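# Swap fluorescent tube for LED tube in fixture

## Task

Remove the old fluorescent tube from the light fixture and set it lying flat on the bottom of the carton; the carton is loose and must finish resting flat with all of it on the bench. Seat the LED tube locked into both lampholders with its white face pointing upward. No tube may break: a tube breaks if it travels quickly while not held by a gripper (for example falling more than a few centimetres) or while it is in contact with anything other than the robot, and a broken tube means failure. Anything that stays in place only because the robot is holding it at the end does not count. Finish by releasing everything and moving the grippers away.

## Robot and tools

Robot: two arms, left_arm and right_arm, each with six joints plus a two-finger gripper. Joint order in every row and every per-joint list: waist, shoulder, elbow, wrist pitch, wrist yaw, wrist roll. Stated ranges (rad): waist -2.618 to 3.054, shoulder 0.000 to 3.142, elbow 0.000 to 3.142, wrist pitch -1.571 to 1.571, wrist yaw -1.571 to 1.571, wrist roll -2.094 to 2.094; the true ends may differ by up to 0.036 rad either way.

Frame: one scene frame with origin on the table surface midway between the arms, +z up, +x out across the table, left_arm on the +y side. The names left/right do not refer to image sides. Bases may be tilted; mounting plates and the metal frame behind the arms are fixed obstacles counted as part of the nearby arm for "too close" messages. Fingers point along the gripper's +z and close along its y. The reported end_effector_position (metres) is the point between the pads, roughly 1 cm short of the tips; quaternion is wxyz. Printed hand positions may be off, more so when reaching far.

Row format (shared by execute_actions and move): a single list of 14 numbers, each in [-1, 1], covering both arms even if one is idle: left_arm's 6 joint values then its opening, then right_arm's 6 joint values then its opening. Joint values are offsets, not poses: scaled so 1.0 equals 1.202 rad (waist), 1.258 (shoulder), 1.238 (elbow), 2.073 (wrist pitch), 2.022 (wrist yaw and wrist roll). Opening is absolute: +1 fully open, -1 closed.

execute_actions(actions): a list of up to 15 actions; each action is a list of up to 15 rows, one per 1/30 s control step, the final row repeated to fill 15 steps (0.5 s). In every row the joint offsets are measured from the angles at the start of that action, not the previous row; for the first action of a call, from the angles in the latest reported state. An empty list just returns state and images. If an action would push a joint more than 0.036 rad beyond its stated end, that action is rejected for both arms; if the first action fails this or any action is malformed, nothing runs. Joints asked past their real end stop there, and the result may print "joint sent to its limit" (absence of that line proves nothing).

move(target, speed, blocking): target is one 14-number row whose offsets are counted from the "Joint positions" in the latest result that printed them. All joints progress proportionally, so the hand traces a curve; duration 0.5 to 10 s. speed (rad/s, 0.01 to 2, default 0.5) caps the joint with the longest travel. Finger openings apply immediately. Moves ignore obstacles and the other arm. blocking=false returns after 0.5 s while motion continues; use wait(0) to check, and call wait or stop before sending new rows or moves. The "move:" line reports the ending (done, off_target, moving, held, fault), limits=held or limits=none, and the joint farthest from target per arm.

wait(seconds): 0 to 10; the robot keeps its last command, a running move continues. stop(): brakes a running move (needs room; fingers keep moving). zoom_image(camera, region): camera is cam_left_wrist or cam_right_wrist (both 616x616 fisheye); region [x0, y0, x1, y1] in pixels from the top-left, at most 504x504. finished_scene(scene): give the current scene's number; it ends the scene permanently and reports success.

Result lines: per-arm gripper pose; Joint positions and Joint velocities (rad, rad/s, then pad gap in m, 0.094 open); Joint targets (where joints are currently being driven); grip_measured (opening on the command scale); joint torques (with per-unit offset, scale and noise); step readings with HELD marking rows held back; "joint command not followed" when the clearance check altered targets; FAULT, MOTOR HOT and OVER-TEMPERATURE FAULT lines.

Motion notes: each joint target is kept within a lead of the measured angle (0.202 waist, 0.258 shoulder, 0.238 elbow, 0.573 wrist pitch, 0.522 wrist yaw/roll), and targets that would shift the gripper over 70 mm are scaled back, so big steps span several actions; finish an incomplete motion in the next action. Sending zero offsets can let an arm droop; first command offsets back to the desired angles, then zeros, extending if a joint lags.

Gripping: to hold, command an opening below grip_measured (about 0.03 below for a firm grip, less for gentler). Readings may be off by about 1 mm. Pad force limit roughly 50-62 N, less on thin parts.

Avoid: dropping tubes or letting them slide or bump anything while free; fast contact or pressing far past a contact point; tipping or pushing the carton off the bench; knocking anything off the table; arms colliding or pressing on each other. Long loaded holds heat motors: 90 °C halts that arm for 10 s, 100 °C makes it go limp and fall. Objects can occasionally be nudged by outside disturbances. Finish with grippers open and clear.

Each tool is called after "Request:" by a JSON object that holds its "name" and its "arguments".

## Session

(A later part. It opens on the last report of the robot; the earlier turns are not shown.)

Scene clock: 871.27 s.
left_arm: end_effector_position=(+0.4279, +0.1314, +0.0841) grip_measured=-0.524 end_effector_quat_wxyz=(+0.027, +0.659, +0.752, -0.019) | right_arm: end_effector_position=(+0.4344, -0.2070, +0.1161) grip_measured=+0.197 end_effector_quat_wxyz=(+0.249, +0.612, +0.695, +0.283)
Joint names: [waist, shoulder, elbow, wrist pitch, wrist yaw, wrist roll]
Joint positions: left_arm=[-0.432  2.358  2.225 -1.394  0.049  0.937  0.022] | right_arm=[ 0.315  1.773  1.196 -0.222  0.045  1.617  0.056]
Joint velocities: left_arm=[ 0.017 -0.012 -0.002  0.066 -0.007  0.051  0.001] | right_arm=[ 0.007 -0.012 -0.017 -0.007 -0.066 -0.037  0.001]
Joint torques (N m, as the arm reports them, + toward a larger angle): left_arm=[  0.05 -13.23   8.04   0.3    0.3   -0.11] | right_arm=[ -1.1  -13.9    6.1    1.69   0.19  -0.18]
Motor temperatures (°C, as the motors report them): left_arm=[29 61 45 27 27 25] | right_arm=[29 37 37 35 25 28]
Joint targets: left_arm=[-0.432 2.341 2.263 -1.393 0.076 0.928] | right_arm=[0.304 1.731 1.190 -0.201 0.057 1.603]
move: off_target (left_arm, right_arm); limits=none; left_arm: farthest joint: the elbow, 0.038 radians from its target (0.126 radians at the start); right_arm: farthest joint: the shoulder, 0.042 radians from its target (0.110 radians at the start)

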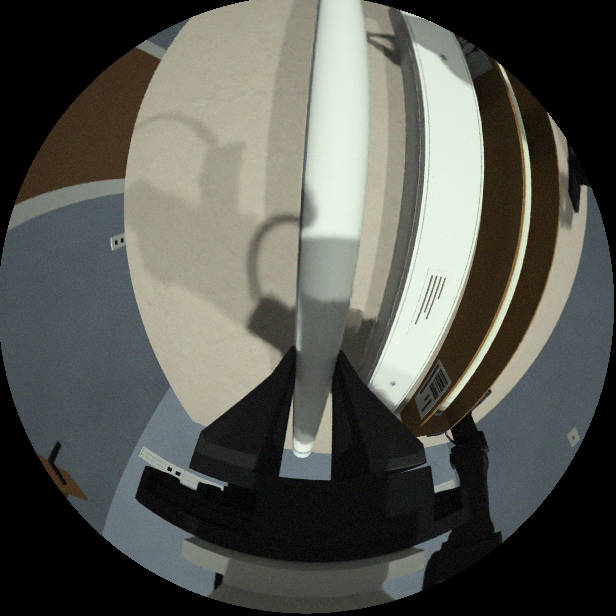

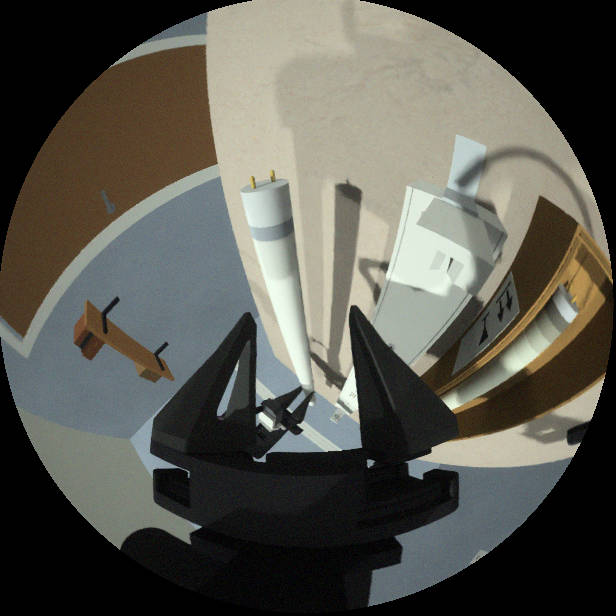

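Request:
{"name": "move", "arguments": {"target": [0,-0.0135,0.0307,0,0.0134,-0.004,-0.57, 0,0.1502,0.1208,0.0465,0.005,0,0.5], "speed": 0.15}}

Scene clock: 889.07 s.
left_arm: end_effector_position=(+0.4277, +0.1316, +0.0841) grip_measured=-0.524 end_effector_quat_wxyz=(+0.027, +0.659, +0.752, -0.019) | right_arm: end_effector_position=(+0.4749, -0.1992, +0.0867) grip_measured=+0.497 end_effector_quat_wxyz=(+0.251, +0.611, +0.694, +0.285)
Joint names: [waist, shoulder, elbow, wrist pitch, wrist yaw, wrist roll]
Joint positions: left_arm=[-0.432  2.358  2.225 -1.395  0.049  0.937  0.022] | right_arm=[ 0.315  1.957  1.311 -0.146  0.045  1.617  0.07 ]
Joint velocities: left_arm=[-0.012  0.012  0.007  0.095  0.007  0.007  0.   ] | right_arm=[-0.002  0.012 -0.012  0.022 -0.007  0.007 -0.   ]
Joint torques (N m, as the arm reports them, + toward a larger angle): left_arm=[  0.06 -13.26   8.05   0.31   0.3   -0.09] | right_arm=[ -0.07 -11.45   9.01   1.7    0.11  -0.01]
Motor temperatures (°C, as the motors report them): left_arm=[29 62 45 27 27 25] | right_arm=[29 39 36 36 25 28]
Joint targets: left_arm=[-0.432 2.341 2.263 -1.393 0.076 0.929] | right_arm=[0.315 1.962 1.346 -0.126 0.055 1.617]
move: off_target (left_arm, right_arm); limits=none; left_arm: farthest joint: the elbow, 0.038 radians from its target (0.038 radians at the start); right_arm: farthest joint: the elbow, 0.035 radians from its target (0.149 radians at the start)

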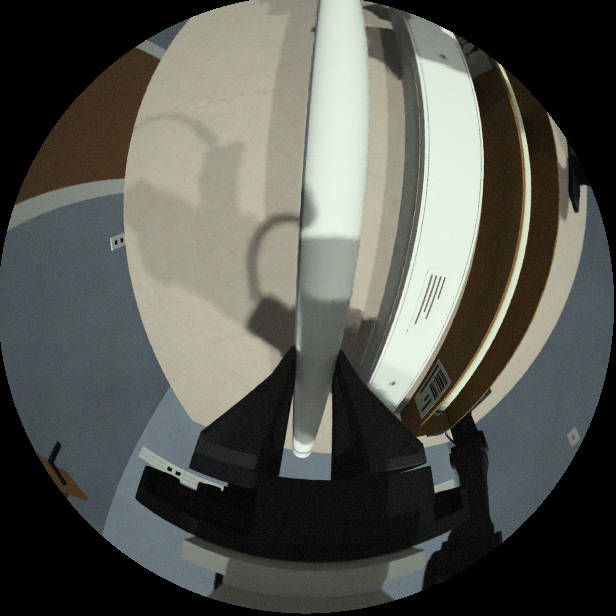

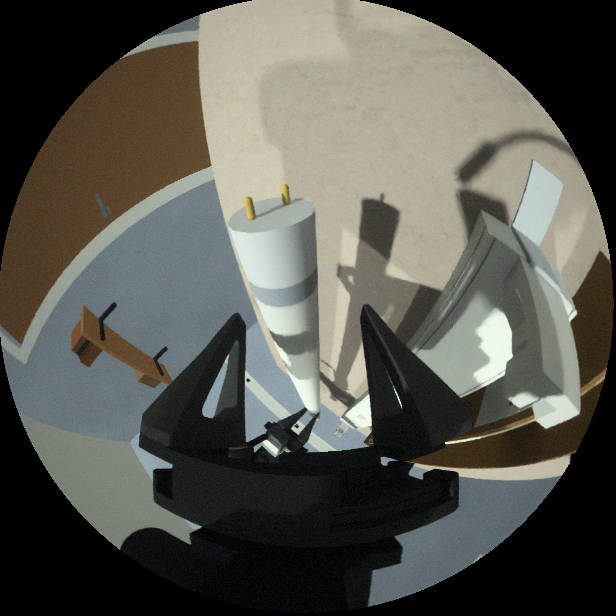

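Request:
{"name": "zoom_image", "arguments": {"camera": "cam_right_wrist", "region": [200, 170, 410, 380]}}

Region (200, 170, 410, 380) of cam_right_wrist's 616x616 image, scaled by 2.400, with more detail than that image has.

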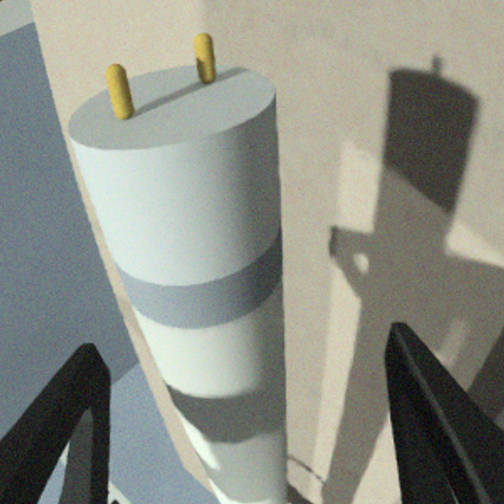

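Request:
{"name": "move", "arguments": {"target": [0,-0.0135,0.0307,0,0.0134,-0.004,-0.57, 0,-0.005,0.028,0.0198,0.005,0,-0.52], "speed": 0.1}}

Scene clock: 905.37 s.
left_arm: end_effector_position=(+0.4273, +0.1321, +0.0841) grip_measured=-0.524 end_effector_quat_wxyz=(+0.025, +0.659, +0.752, -0.019) | right_arm: end_effector_position=(+0.4766, -0.1988, +0.0884) grip_measured=-0.496 end_effector_quat_wxyz=(+0.254, +0.610, +0.693, +0.289)
Joint names: [waist, shoulder, elbow, wrist pitch, wrist yaw, wrist roll]
Joint positions: left_arm=[-0.432  2.358  2.225 -1.397  0.047  0.937  0.022] | right_arm=[ 0.315  1.957  1.311 -0.136  0.045  1.617  0.024]
Joint velocities: left_arm=[ 0.002 -0.002  0.007 -0.11  -0.037  0.022  0.   ] | right_arm=[-0.017  0.002 -0.017 -0.007  0.051 -0.037  0.   ]
Joint torques (N m, as the arm reports them, + toward a larger angle): left_arm=[  0.07 -13.26   8.05   0.31   0.32  -0.09] | right_arm=[  0.04 -12.46   8.88   1.87   0.12  -0.01]
Motor temperatures (°C, as the motors report them): left_arm=[29 62 45 27 27 25] | right_arm=[29 38 37 36 25 28]
Joint targets: left_arm=[-0.432 2.341 2.263 -1.395 0.076 0.929] | right_arm=[0.315 1.951 1.345 -0.105 0.055 1.617]
move: off_target (left_arm, right_arm); limits=none; left_arm: farthest joint: the elbow, 0.038 radians from its target (0.038 radians at the start); right_arm: farthest joint: the elbow, 0.035 radians from its target (0.035 radians at the start)

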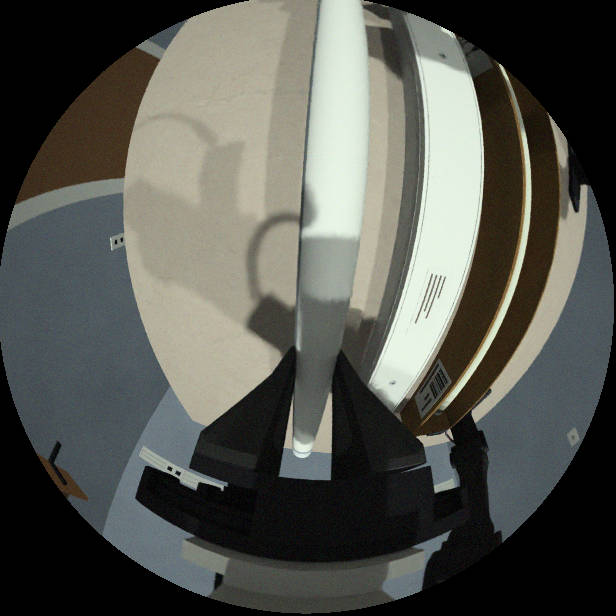

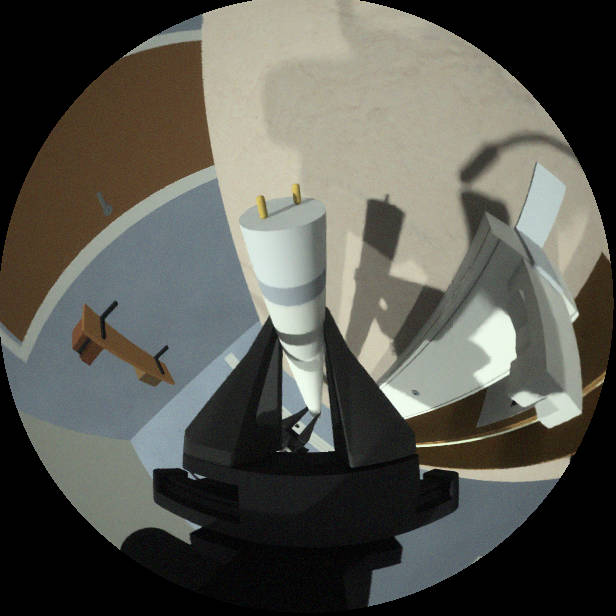

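Request:
{"name": "move", "arguments": {"target": [-0.0283,-0.1765,-0.1494,-0.0178,-0.0124,-0.0193,-0.57, 0.0532,-0.159,-0.0994,-0.0227,0.0247,0.0218,-0.55], "speed": 0.15}}

Scene clock: 934.33 s.
left_arm: end_effector_position=(+0.3879, +0.1466, +0.1181) grip_measured=-0.524 end_effector_quat_wxyz=(+0.015, +0.658, +0.753, -0.006) | right_arm: end_effector_position=(+0.4380, -0.1838, +0.1142) grip_measured=-0.496 end_effector_quat_wxyz=(+0.251, +0.610, +0.691, +0.297)
Joint names: [waist, shoulder, elbow, wrist pitch, wrist yaw, wrist roll]
Joint positions: left_arm=[-0.459  2.173  2.052 -1.423  0.017  0.908  0.022] | right_arm=[ 0.37   1.795  1.197 -0.176  0.073  1.662  0.024]
Joint velocities: left_arm=[-0.012  0.022  0.012  0.007 -0.022 -0.022  0.001] | right_arm=[-0.007 -0.002  0.007 -0.066 -0.037  0.051  0.001]
Joint torques (N m, as the arm reports them, + toward a larger angle): left_arm=[ -0.63 -13.61   4.12   0.13   0.04  -0.1 ] | right_arm=[  0.98 -13.75   5.94   1.44   0.29  -0.02]
Motor temperatures (°C, as the motors report them): left_arm=[29 64 45 26 27 25] | right_arm=[29 40 38 37 25 28]
Joint targets: left_arm=[-0.466 2.136 2.040 -1.434 0.022 0.898] | right_arm=[0.379 1.757 1.188 -0.183 0.095 1.661]
move: off_target (left_arm, right_arm); limits=none; left_arm: farthest joint: the shoulder, 0.037 radians from its target (0.222 radians at the start); right_arm: farthest joint: the shoulder, 0.038 radians from its target (0.200 radians at the start)

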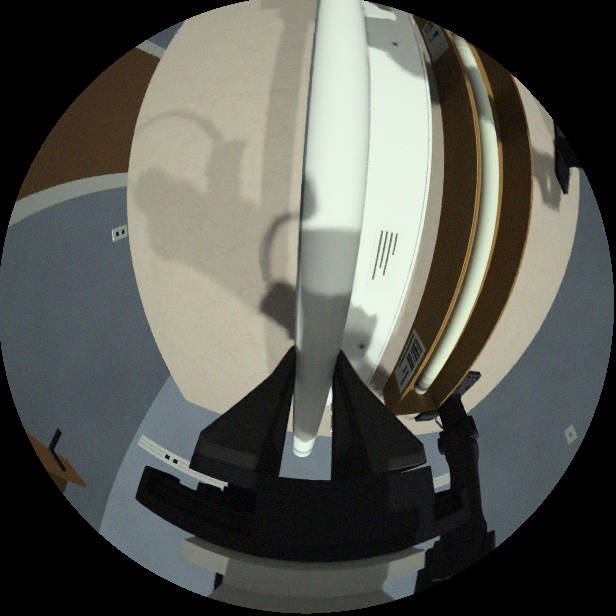

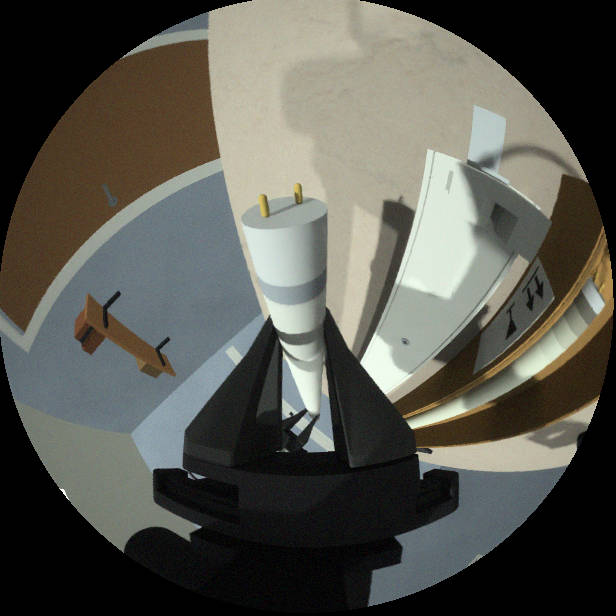

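Request:
{"name": "move", "arguments": {"target": [-0.0757,-0.1672,-0.2132,0.0386,0.0064,-0.0455,-0.57, 0.0208,-0.1701,-0.168,0.0169,0.0208,0.004,-0.55], "speed": 0.18}}

Scene clock: 944.30 s.
left_arm: end_effector_position=(+0.3366, +0.1391, +0.1200) grip_measured=-0.524 end_effector_quat_wxyz=(+0.012, +0.657, +0.754, -0.006) | right_arm: end_effector_position=(+0.3884, -0.1912, +0.1139) grip_measured=-0.496 end_effector_quat_wxyz=(+0.250, +0.611, +0.692, +0.293)
Joint names: [waist, shoulder, elbow, wrist pitch, wrist yaw, wrist roll]
Joint positions: left_arm=[-0.544  2.     1.799 -1.346  0.015  0.821  0.022] | right_arm=[ 0.386  1.618  0.998 -0.164  0.087  1.674  0.024]
Joint velocities: left_arm=[-0.002  0.002 -0.007  0.066  0.007 -0.066 -0.   ] | right_arm=[-0.002 -0.017  0.002  0.022  0.007  0.007 -0.   ]
Joint torques (N m, as the arm reports them, + toward a larger angle): left_arm=[ -0.57 -12.41   4.31   0.29   0.15  -0.06] | right_arm=[  0.8  -11.57   6.01   1.77   0.35  -0.07]
Motor temperatures (°C, as the motors report them): left_arm=[29 64 43 26 27 25] | right_arm=[29 40 36 37 25 28]
Joint targets: left_arm=[-0.550 1.962 1.788 -1.343 0.030 0.816] | right_arm=[0.394 1.581 0.989 -0.141 0.115 1.670]
move: off_target (left_arm, right_arm); limits=none; left_arm: farthest joint: the shoulder, 0.038 radians from its target (0.210 radians at the start); right_arm: farthest joint: the shoulder, 0.037 radians from its target (0.214 radians at the start)

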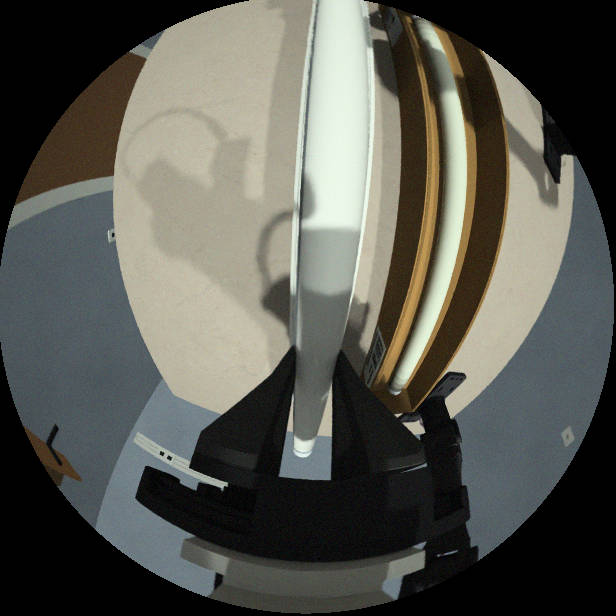

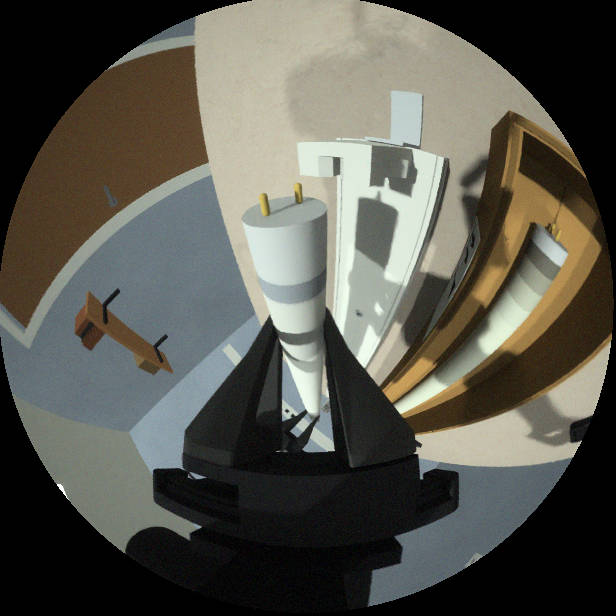

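Request:
{"name": "zoom_image", "arguments": {"camera": "cam_right_wrist", "region": [240, 110, 450, 320]}}

Request:
{"name": "zoom_image", "arguments": {"camera": "cam_left_wrist", "region": [260, 390, 350, 480]}}

Region (240, 110, 450, 320) of cam_right_wrist's 616x616 image, scaled by 2.400, with more detail than that image has.

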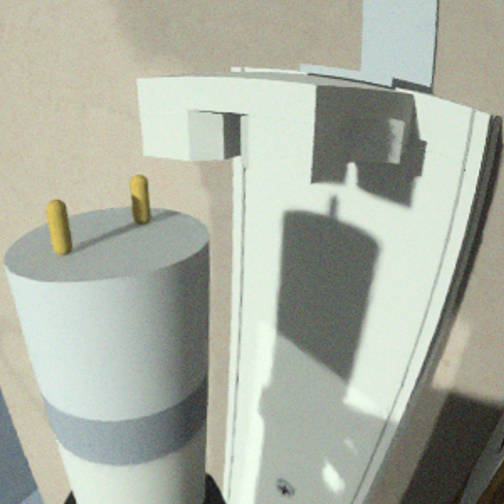

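Region (260, 390, 350, 480) of cam_left_wrist's 616x616 image, scaled by 5.600, with more detail than that image has.

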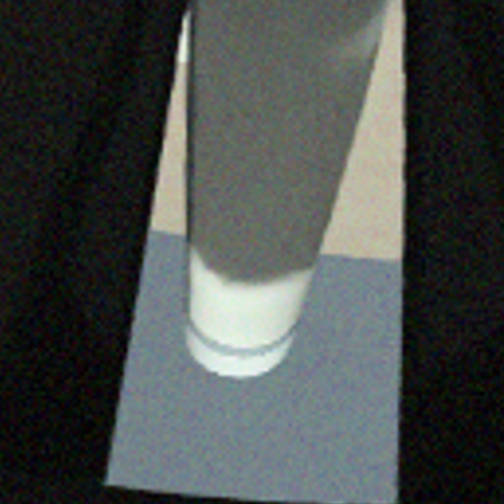

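Request:
{"name": "move", "arguments": {"target": [-0.015,-0.012,-0.0477,0.0309,0.01,-0.0064,-0.57, -0.017,-0.012,-0.0485,0.04,0.006,0,-0.55], "speed": 0.07}}

Request:
{"name": "zoom_image", "arguments": {"camera": "cam_right_wrist", "region": [240, 110, 450, 320]}}

Request:
{"name": "zoom_image", "arguments": {"camera": "cam_left_wrist", "region": [260, 390, 350, 480]}}

Scene clock: 966.93 s.
left_arm: end_effector_position=(+0.3357, +0.1357, +0.1076) grip_measured=-0.524 end_effector_quat_wxyz=(+0.014, +0.660, +0.752, -0.005) | right_arm: end_effector_position=(+0.3846, -0.1947, +0.1025) grip_measured=-0.496 end_effector_quat_wxyz=(+0.249, +0.614, +0.689, +0.295)
Joint names: [waist, shoulder, elbow, wrist pitch, wrist yaw, wrist roll]
Joint positions: left_arm=[-0.554  2.     1.75  -1.293  0.012  0.818  0.022] | right_arm=[ 0.378  1.618  0.946 -0.109  0.081  1.677  0.024]
Joint velocities: left_arm=[-0.007  0.007 -0.017  0.051 -0.007 -0.022 -0.001] | right_arm=[ 0.002 -0.002 -0.007  0.022 -0.081 -0.022  0.001]
Joint torques (N m, as the arm reports them, + toward a larger angle): left_arm=[ -0.71 -10.51   4.37   0.38   0.25  -0.11] | right_arm=[-1.05 -9.67  6.06  1.81  0.26 -0.05]
Motor temperatures (°C, as the motors report them): left_arm=[29 63 41 26 27 25] | right_arm=[29 39 35 37 25 28]
Joint targets: left_arm=[-0.562 1.985 1.740 -1.282 0.035 0.808] | right_arm=[0.366 1.603 0.938 -0.081 0.099 1.674]
move: off_target (left_arm, right_arm); limits=none; left_arm: farthest joint: the wrist yaw, 0.023 radians from its target (0.020 radians at the start); right_arm: farthest joint: the wrist pitch, 0.028 radians from its target (0.083 radians at the start)

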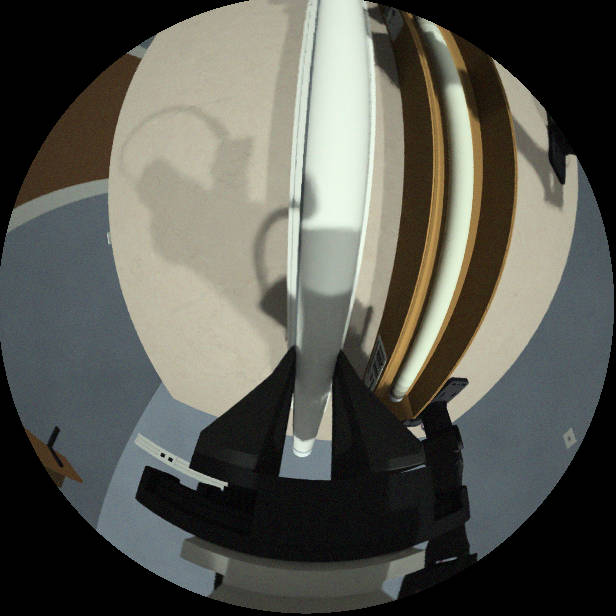

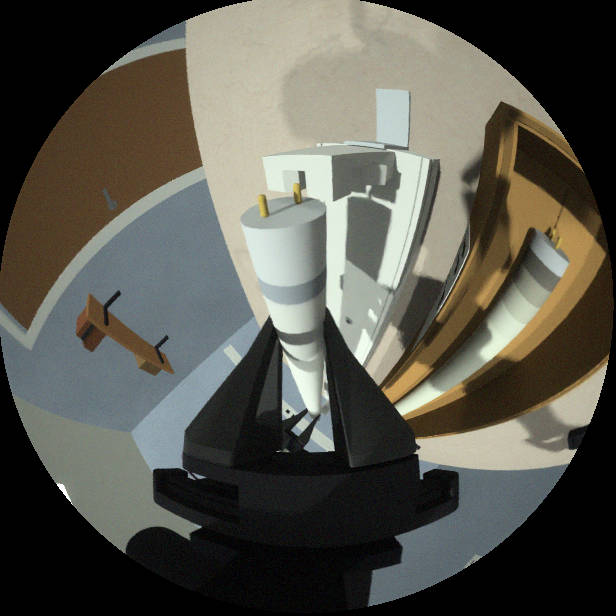

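Region (240, 110, 450, 320) of cam_right_wrist's 616x616 image, scaled by 2.400, with more detail than that image has.

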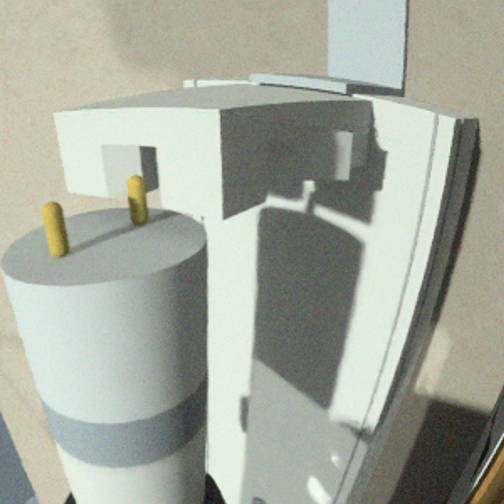

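Region (260, 390, 350, 480) of cam_left_wrist's 616x616 image, scaled by 5.600, with more detail than that image has.

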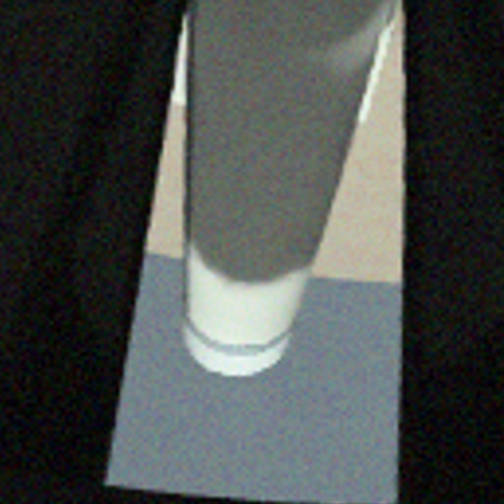

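Request:
{"name": "move", "arguments": {"target": [-0.0116,-0.012,0,0.0096,0.0114,-0.005,-0.57, -0.0158,-0.012,0,0.0135,0.009,0,-0.55], "speed": 0.04}}

Request:
{"name": "zoom_image", "arguments": {"camera": "cam_right_wrist", "region": [240, 130, 400, 290]}}

Request:
{"name": "zoom_image", "arguments": {"camera": "cam_left_wrist", "region": [250, 220, 400, 370]}}

Scene clock: 979.57 s.
left_arm: end_effector_position=(+0.3365, +0.1331, +0.1077) grip_measured=-0.524 end_effector_quat_wxyz=(+0.018, +0.660, +0.751, -0.003) | right_arm: end_effector_position=(+0.3853, -0.1974, +0.1026) grip_measured=-0.496 end_effector_quat_wxyz=(+0.250, +0.616, +0.686, +0.295)
Joint names: [waist, shoulder, elbow, wrist pitch, wrist yaw, wrist roll]
Joint positions: left_arm=[-0.559  2.     1.75  -1.284  0.01   0.815  0.022] | right_arm=[ 0.372  1.618  0.946 -0.108  0.08   1.677  0.024]
Joint velocities: left_arm=[ 0.007  0.007 -0.007 -0.022 -0.022  0.022 -0.001] | right_arm=[-0.002 -0.007 -0.012 -0.037  0.022 -0.007 -0.001]
Joint torques (N m, as the arm reports them, + toward a larger angle): left_arm=[ -0.81 -10.54   5.15   0.41   0.25  -0.08] | right_arm=[-1.18 -9.68  6.38  1.79  0.25  0.  ]
Motor temperatures (°C, as the motors report them): left_arm=[29 61 41 26 27 25] | right_arm=[29 38 35 37 25 28]
Joint targets: left_arm=[-0.568 1.985 1.750 -1.273 0.035 0.807] | right_arm=[0.359 1.603 0.946 -0.081 0.099 1.677]
move: off_target (left_arm, right_arm); limits=none; left_arm: farthest joint: the wrist yaw, 0.025 radians from its target (0.023 radians at the start); right_arm: farthest joint: the wrist pitch, 0.027 radians from its target (0.027 radians at the start)

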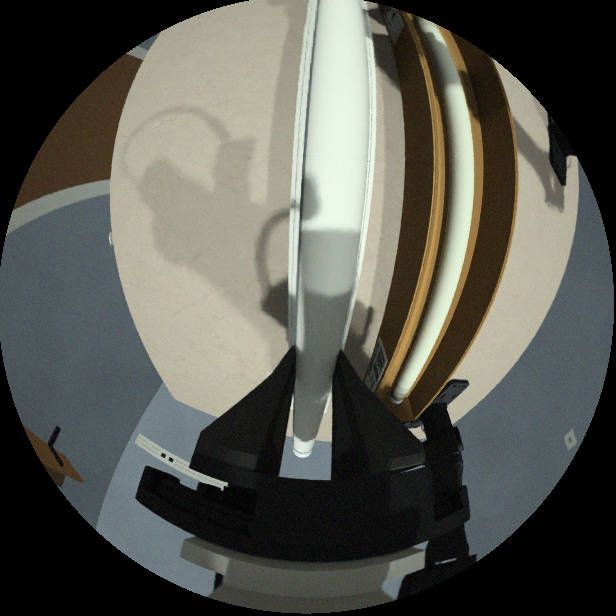

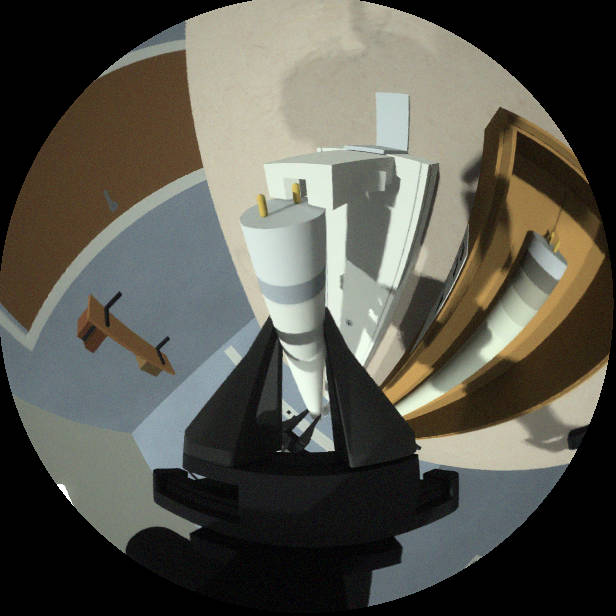

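Region (240, 130, 400, 290) of cam_right_wrist's 616x616 image, scaled by 3.150, with more detail than that image has.

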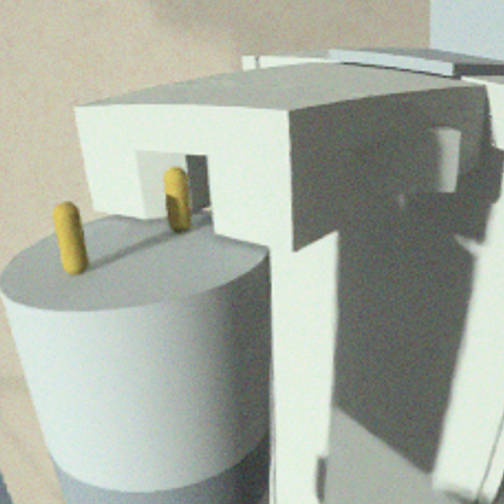

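Region (250, 220, 400, 370) of cam_left_wrist's 616x616 image, scaled by 3.360, with more detail than that image has.

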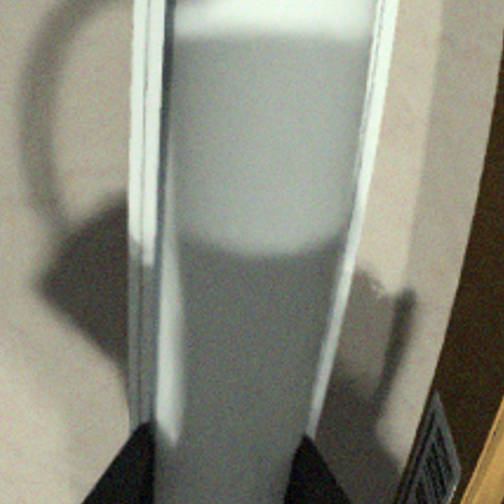

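Request:
{"name": "move", "arguments": {"target": [-0.004,-0.012,-0.0355,0.0205,0.0124,-0.003,-0.57, -0.004,-0.012,0,0.013,0.009,0,-0.55], "speed": 0.05}}

Request:
{"name": "zoom_image", "arguments": {"camera": "cam_left_wrist", "region": [260, 390, 350, 480]}}

Request:
{"name": "zoom_image", "arguments": {"camera": "cam_right_wrist", "region": [240, 130, 400, 290]}}

Scene clock: 993.23 s.
left_arm: end_effector_position=(+0.3369, +0.1327, +0.0998) grip_measured=-0.524 end_effector_quat_wxyz=(+0.020, +0.660, +0.751, -0.003) | right_arm: end_effector_position=(+0.3855, -0.1980, +0.1026) grip_measured=-0.496 end_effector_quat_wxyz=(+0.252, +0.614, +0.688, +0.293)
Joint names: [waist, shoulder, elbow, wrist pitch, wrist yaw, wrist roll]
Joint positions: left_arm=[-0.559  2.     1.718 -1.25   0.011  0.815  0.022] | right_arm=[ 0.372  1.618  0.946 -0.108  0.084  1.672  0.024]
Joint velocities: left_arm=[ 0.017 -0.007  0.017 -0.037  0.051 -0.037 -0.   ] | right_arm=[ 0.022 -0.007 -0.012  0.037  0.007 -0.022 -0.   ]
Joint torques (N m, as the arm reports them, + toward a larger angle): left_arm=[ -0.4  -10.53   4.19   0.38   0.25  -0.07] | right_arm=[-0.42 -9.61  6.5   1.8   0.2   0.06]
Motor temperatures (°C, as the motors report them): left_arm=[29 61 41 26 27 25] | right_arm=[29 38 35 37 25 28]
Joint targets: left_arm=[-0.564 1.985 1.706 -1.242 0.035 0.809] | right_arm=[0.367 1.603 0.946 -0.081 0.099 1.678]
move: off_target (left_arm, right_arm); limits=none; left_arm: farthest joint: the wrist yaw, 0.024 radians from its target (0.025 radians at the start); right_arm: farthest joint: the wrist pitch, 0.027 radians from its target (0.027 radians at the start)

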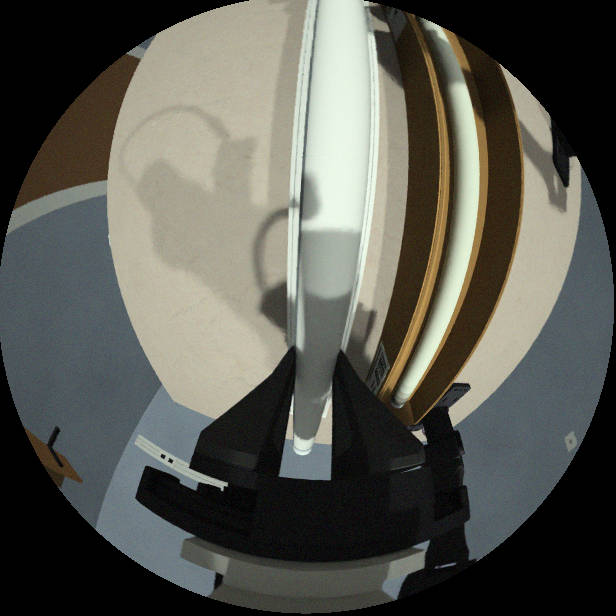

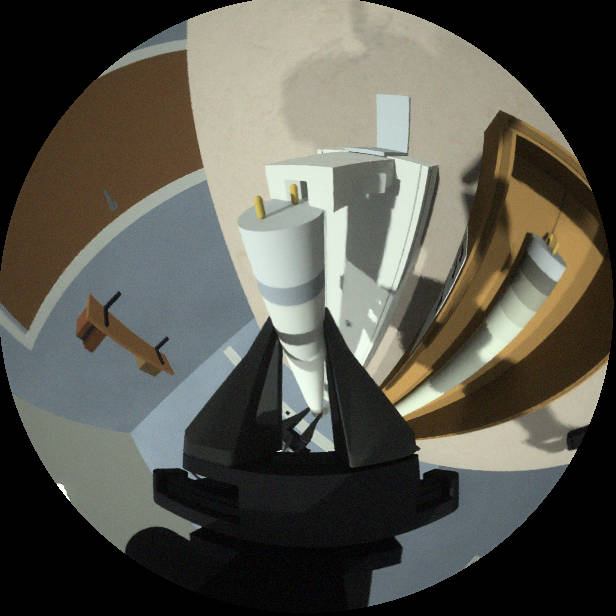

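Region (260, 390, 350, 480) of cam_left_wrist's 616x616 image, scaled by 5.600, with more detail than that image has.

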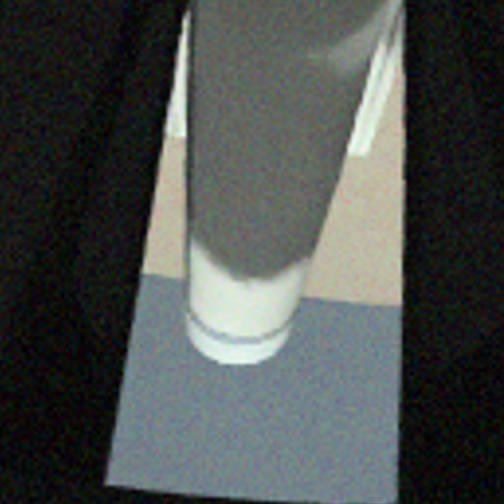

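Region (240, 130, 400, 290) of cam_right_wrist's 616x616 image, scaled by 3.150, with more detail than that image has.

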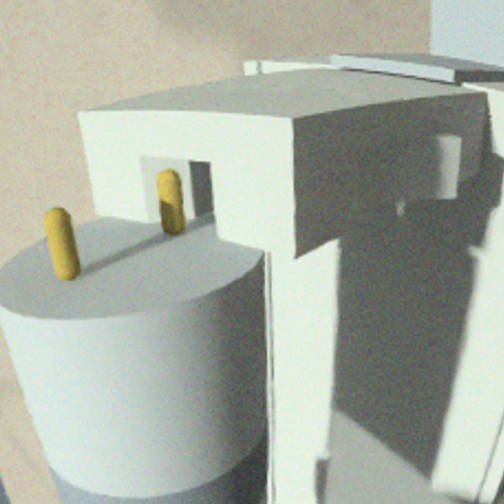

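Request:
{"name": "move", "arguments": {"target": [-0.004,-0.012,-0.0549,0.0309,0.012,-0.003,-0.57, -0.004,0.035,-0.0412,0.0497,0.007,0,-0.55], "speed": 0.06}}

Request:
{"name": "zoom_image", "arguments": {"camera": "cam_left_wrist", "region": [260, 390, 350, 480]}}

Request:
{"name": "zoom_image", "arguments": {"camera": "cam_right_wrist", "region": [220, 130, 380, 290]}}

Scene clock: 1010.07 s.
left_arm: end_effector_position=(+0.3360, +0.1329, +0.0855) grip_measured=-0.524 end_effector_quat_wxyz=(+0.020, +0.660, +0.751, -0.005) | right_arm: end_effector_position=(+0.3851, -0.1978, +0.0858) grip_measured=-0.496 end_effector_quat_wxyz=(+0.252, +0.613, +0.689, +0.293)
Joint names: [waist, shoulder, elbow, wrist pitch, wrist yaw, wrist roll]
Joint positions: left_arm=[-0.559  2.     1.661 -1.192  0.013  0.815  0.022] | right_arm=[ 0.372  1.648  0.904 -0.036  0.082  1.669  0.024]
Joint velocities: left_arm=[ 0.002 -0.002 -0.022 -0.007 -0.037 -0.154 -0.001] | right_arm=[-0.022  0.017 -0.002 -0.022 -0.007 -0.022 -0.001]
Joint torques (N m, as the arm reports them, + toward a larger angle): left_arm=[ -0.41 -10.54   4.3    0.36   0.22  -0.07] | right_arm=[-0.45 -7.19  5.7   1.88  0.21  0.02]
Motor temperatures (°C, as the motors report them): left_arm=[29 60 41 26 27 25] | right_arm=[29 38 35 37 25 28]
Joint targets: left_arm=[-0.564 1.985 1.650 -1.186 0.035 0.809] | right_arm=[0.367 1.662 0.895 -0.005 0.098 1.672]
move: off_target (left_arm, right_arm); limits=none; left_arm: farthest joint: the wrist yaw, 0.022 radians from its target (0.025 radians at the start); right_arm: farthest joint: the wrist pitch, 0.031 radians from its target (0.103 radians at the start)

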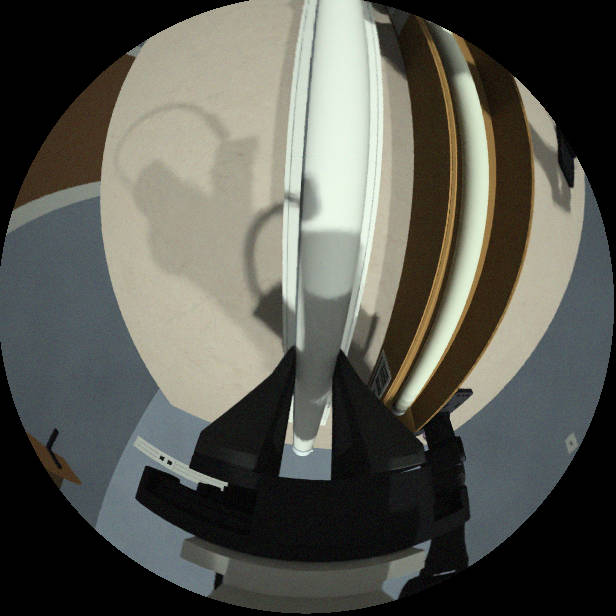

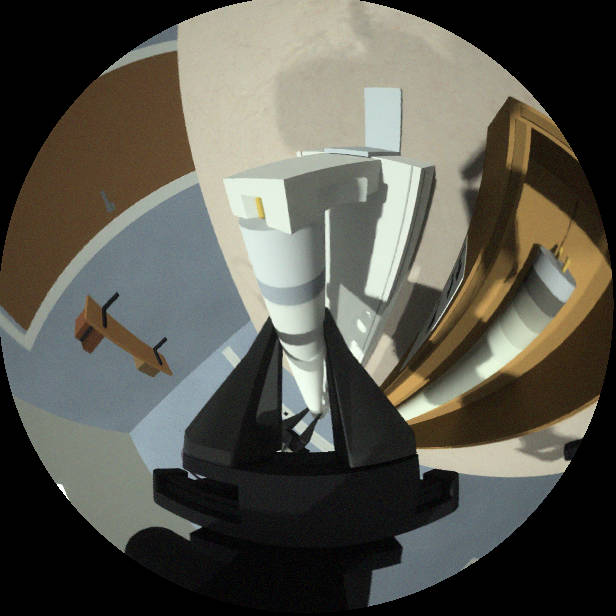

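Region (260, 390, 350, 480) of cam_left_wrist's 616x616 image, scaled by 5.600, with more detail than that image has.

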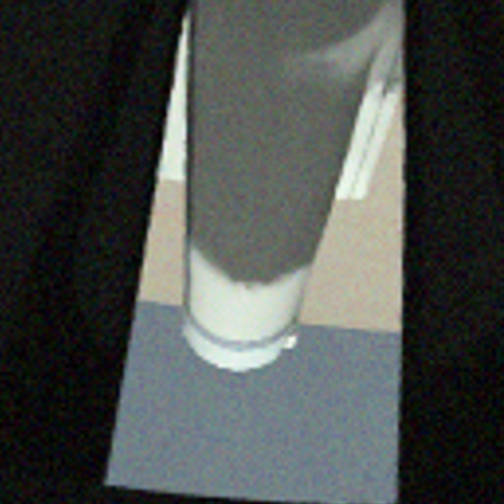

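Region (220, 130, 380, 290) of cam_right_wrist's 616x616 image, scaled by 3.150, with more detail than that image has.

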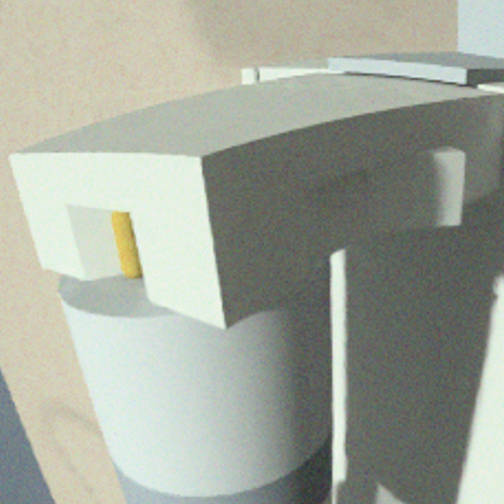

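Request:
{"name": "execute_actions", "arguments": {"actions": []}}

Scene clock: 1029.70 s.
left_arm: end_effector_position=(+0.3360, +0.1329, +0.0855) grip_measured=-0.524 end_effector_quat_wxyz=(+0.020, +0.660, +0.751, -0.005) | right_arm: end_effector_position=(+0.3851, -0.1978, +0.0858) grip_measured=-0.496 end_effector_quat_wxyz=(+0.252, +0.613, +0.689, +0.293)
Joint names: [waist, shoulder, elbow, wrist pitch, wrist yaw, wrist roll]
Joint positions: left_arm=[-0.559  2.     1.661 -1.192  0.013  0.815  0.022] | right_arm=[ 0.372  1.648  0.904 -0.036  0.082  1.669  0.024]
Joint velocities: left_arm=[-0.022  0.002  0.002  0.051 -0.051 -0.051 -0.001] | right_arm=[-0.002  0.007 -0.012  0.022 -0.051  0.022  0.001]
Joint torques (N m, as the arm reports them, + toward a larger angle): left_arm=[ -0.41 -10.52   4.29   0.36   0.22  -0.07] | right_arm=[-0.27 -7.06  5.76  1.82  0.21  0.03]
Motor temperatures (°C, as the motors report them): left_arm=[29 61 41 26 27 25] | right_arm=[29 37 35 38 25 28]
Joint targets: left_arm=[-0.564 1.985 1.650 -1.186 0.035 0.809] | right_arm=[0.367 1.662 0.895 -0.005 0.098 1.672]

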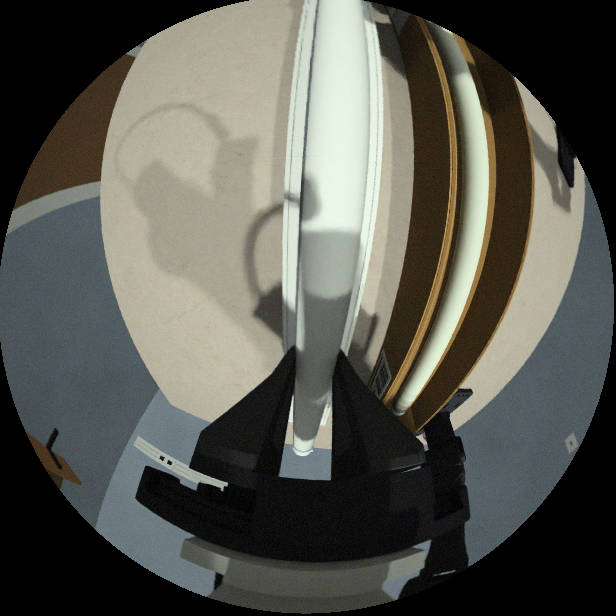

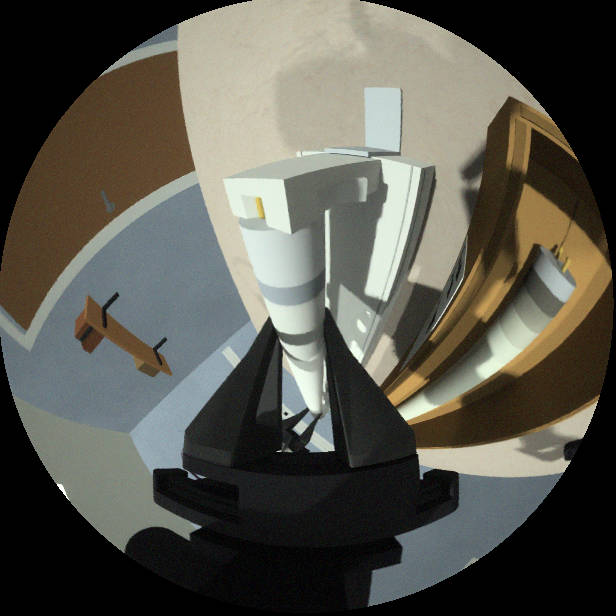

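Request:
{"name": "move", "arguments": {"target": [-0.004,-0.012,-0.034,0.019,0.011,-0.003,-0.57,-0.004,0.024,-0.021,0.032,0.008,0.0015,-0.55], "speed": 0.05}}

Scene clock: 1035.13 s.
left_arm: end_effector_position=(+0.3355, +0.1330, +0.0794) grip_measured=-0.524 end_effector_quat_wxyz=(+0.021, +0.660, +0.751, -0.005) | right_arm: end_effector_position=(+0.3850, -0.1979, +0.0839) grip_measured=-0.496 end_effector_quat_wxyz=(+0.255, +0.611, +0.689, +0.296)
Joint names: [waist, shoulder, elbow, wrist pitch, wrist yaw, wrist roll]
Joint positions: left_arm=[-0.559  2.     1.637 -1.167  0.014  0.814  0.022] | right_arm=[ 0.372  1.649  0.891 -0.014  0.083  1.666  0.024]
Joint velocities: left_arm=[-0.022 -0.002 -0.002  0.037  0.007  0.037  0.001] | right_arm=[-0.002  0.012 -0.007 -0.037 -0.051  0.051 -0.   ]
Joint torques (N m, as the arm reports them, + toward a larger angle): left_arm=[ -0.43 -10.52   3.75   0.47   0.22  -0.07] | right_arm=[-0.5  -5.81  5.5   1.96  0.19  0.09]
Motor temperatures (°C, as the motors report them): left_arm=[29 61 41 26 27 25] | right_arm=[29 37 35 38 25 28]
Joint targets: left_arm=[-0.564 1.985 1.619 -1.153 0.035 0.808] | right_arm=[0.367 1.678 0.878 0.030 0.099 1.672]
move: off_target (left_arm, right_arm); limits=none; left_arm: farthest joint: the wrist yaw, 0.021 radians from its target (0.022 radians at the start); right_arm: farthest joint: the wrist pitch, 0.045 radians from its target (0.067 radians at the start)

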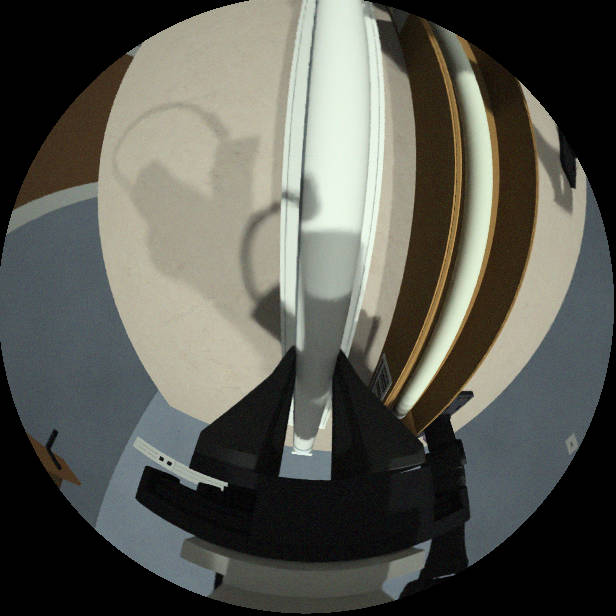

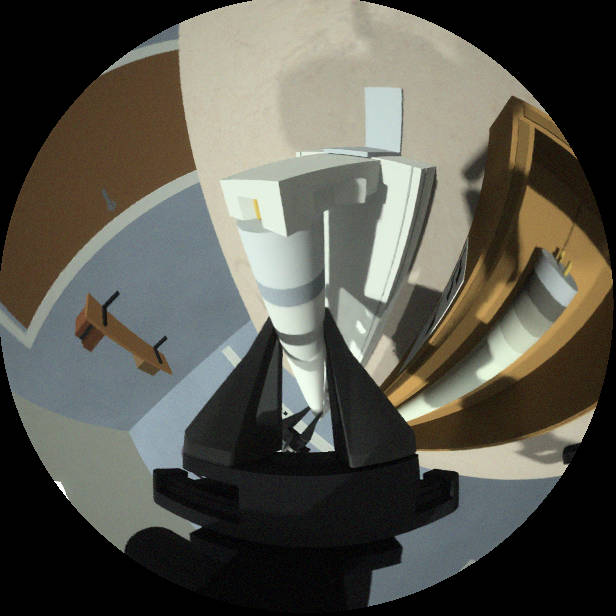

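Request:
{"name": "zoom_image", "arguments": {"camera": "cam_right_wrist", "region": [200, 150, 340, 290]}}

Request:
{"name": "zoom_image", "arguments": {"camera": "cam_left_wrist", "region": [260, 390, 350, 480]}}

Region (200, 150, 340, 290) of cam_right_wrist's 616x616 image, scaled by 3.600, with more detail than that image has.

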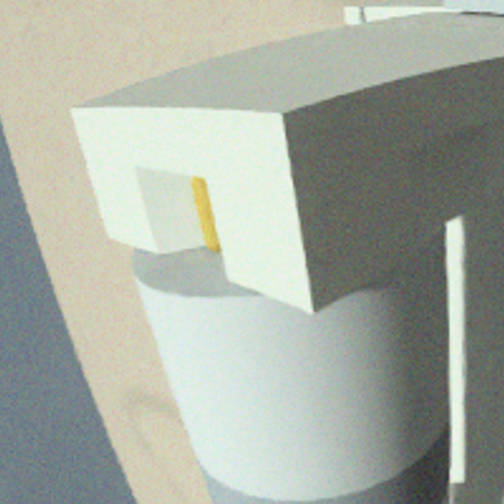

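Region (260, 390, 350, 480) of cam_left_wrist's 616x616 image, scaled by 5.600, with more detail than that image has.

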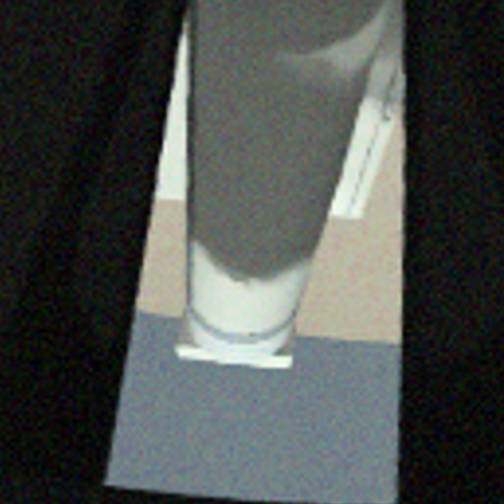

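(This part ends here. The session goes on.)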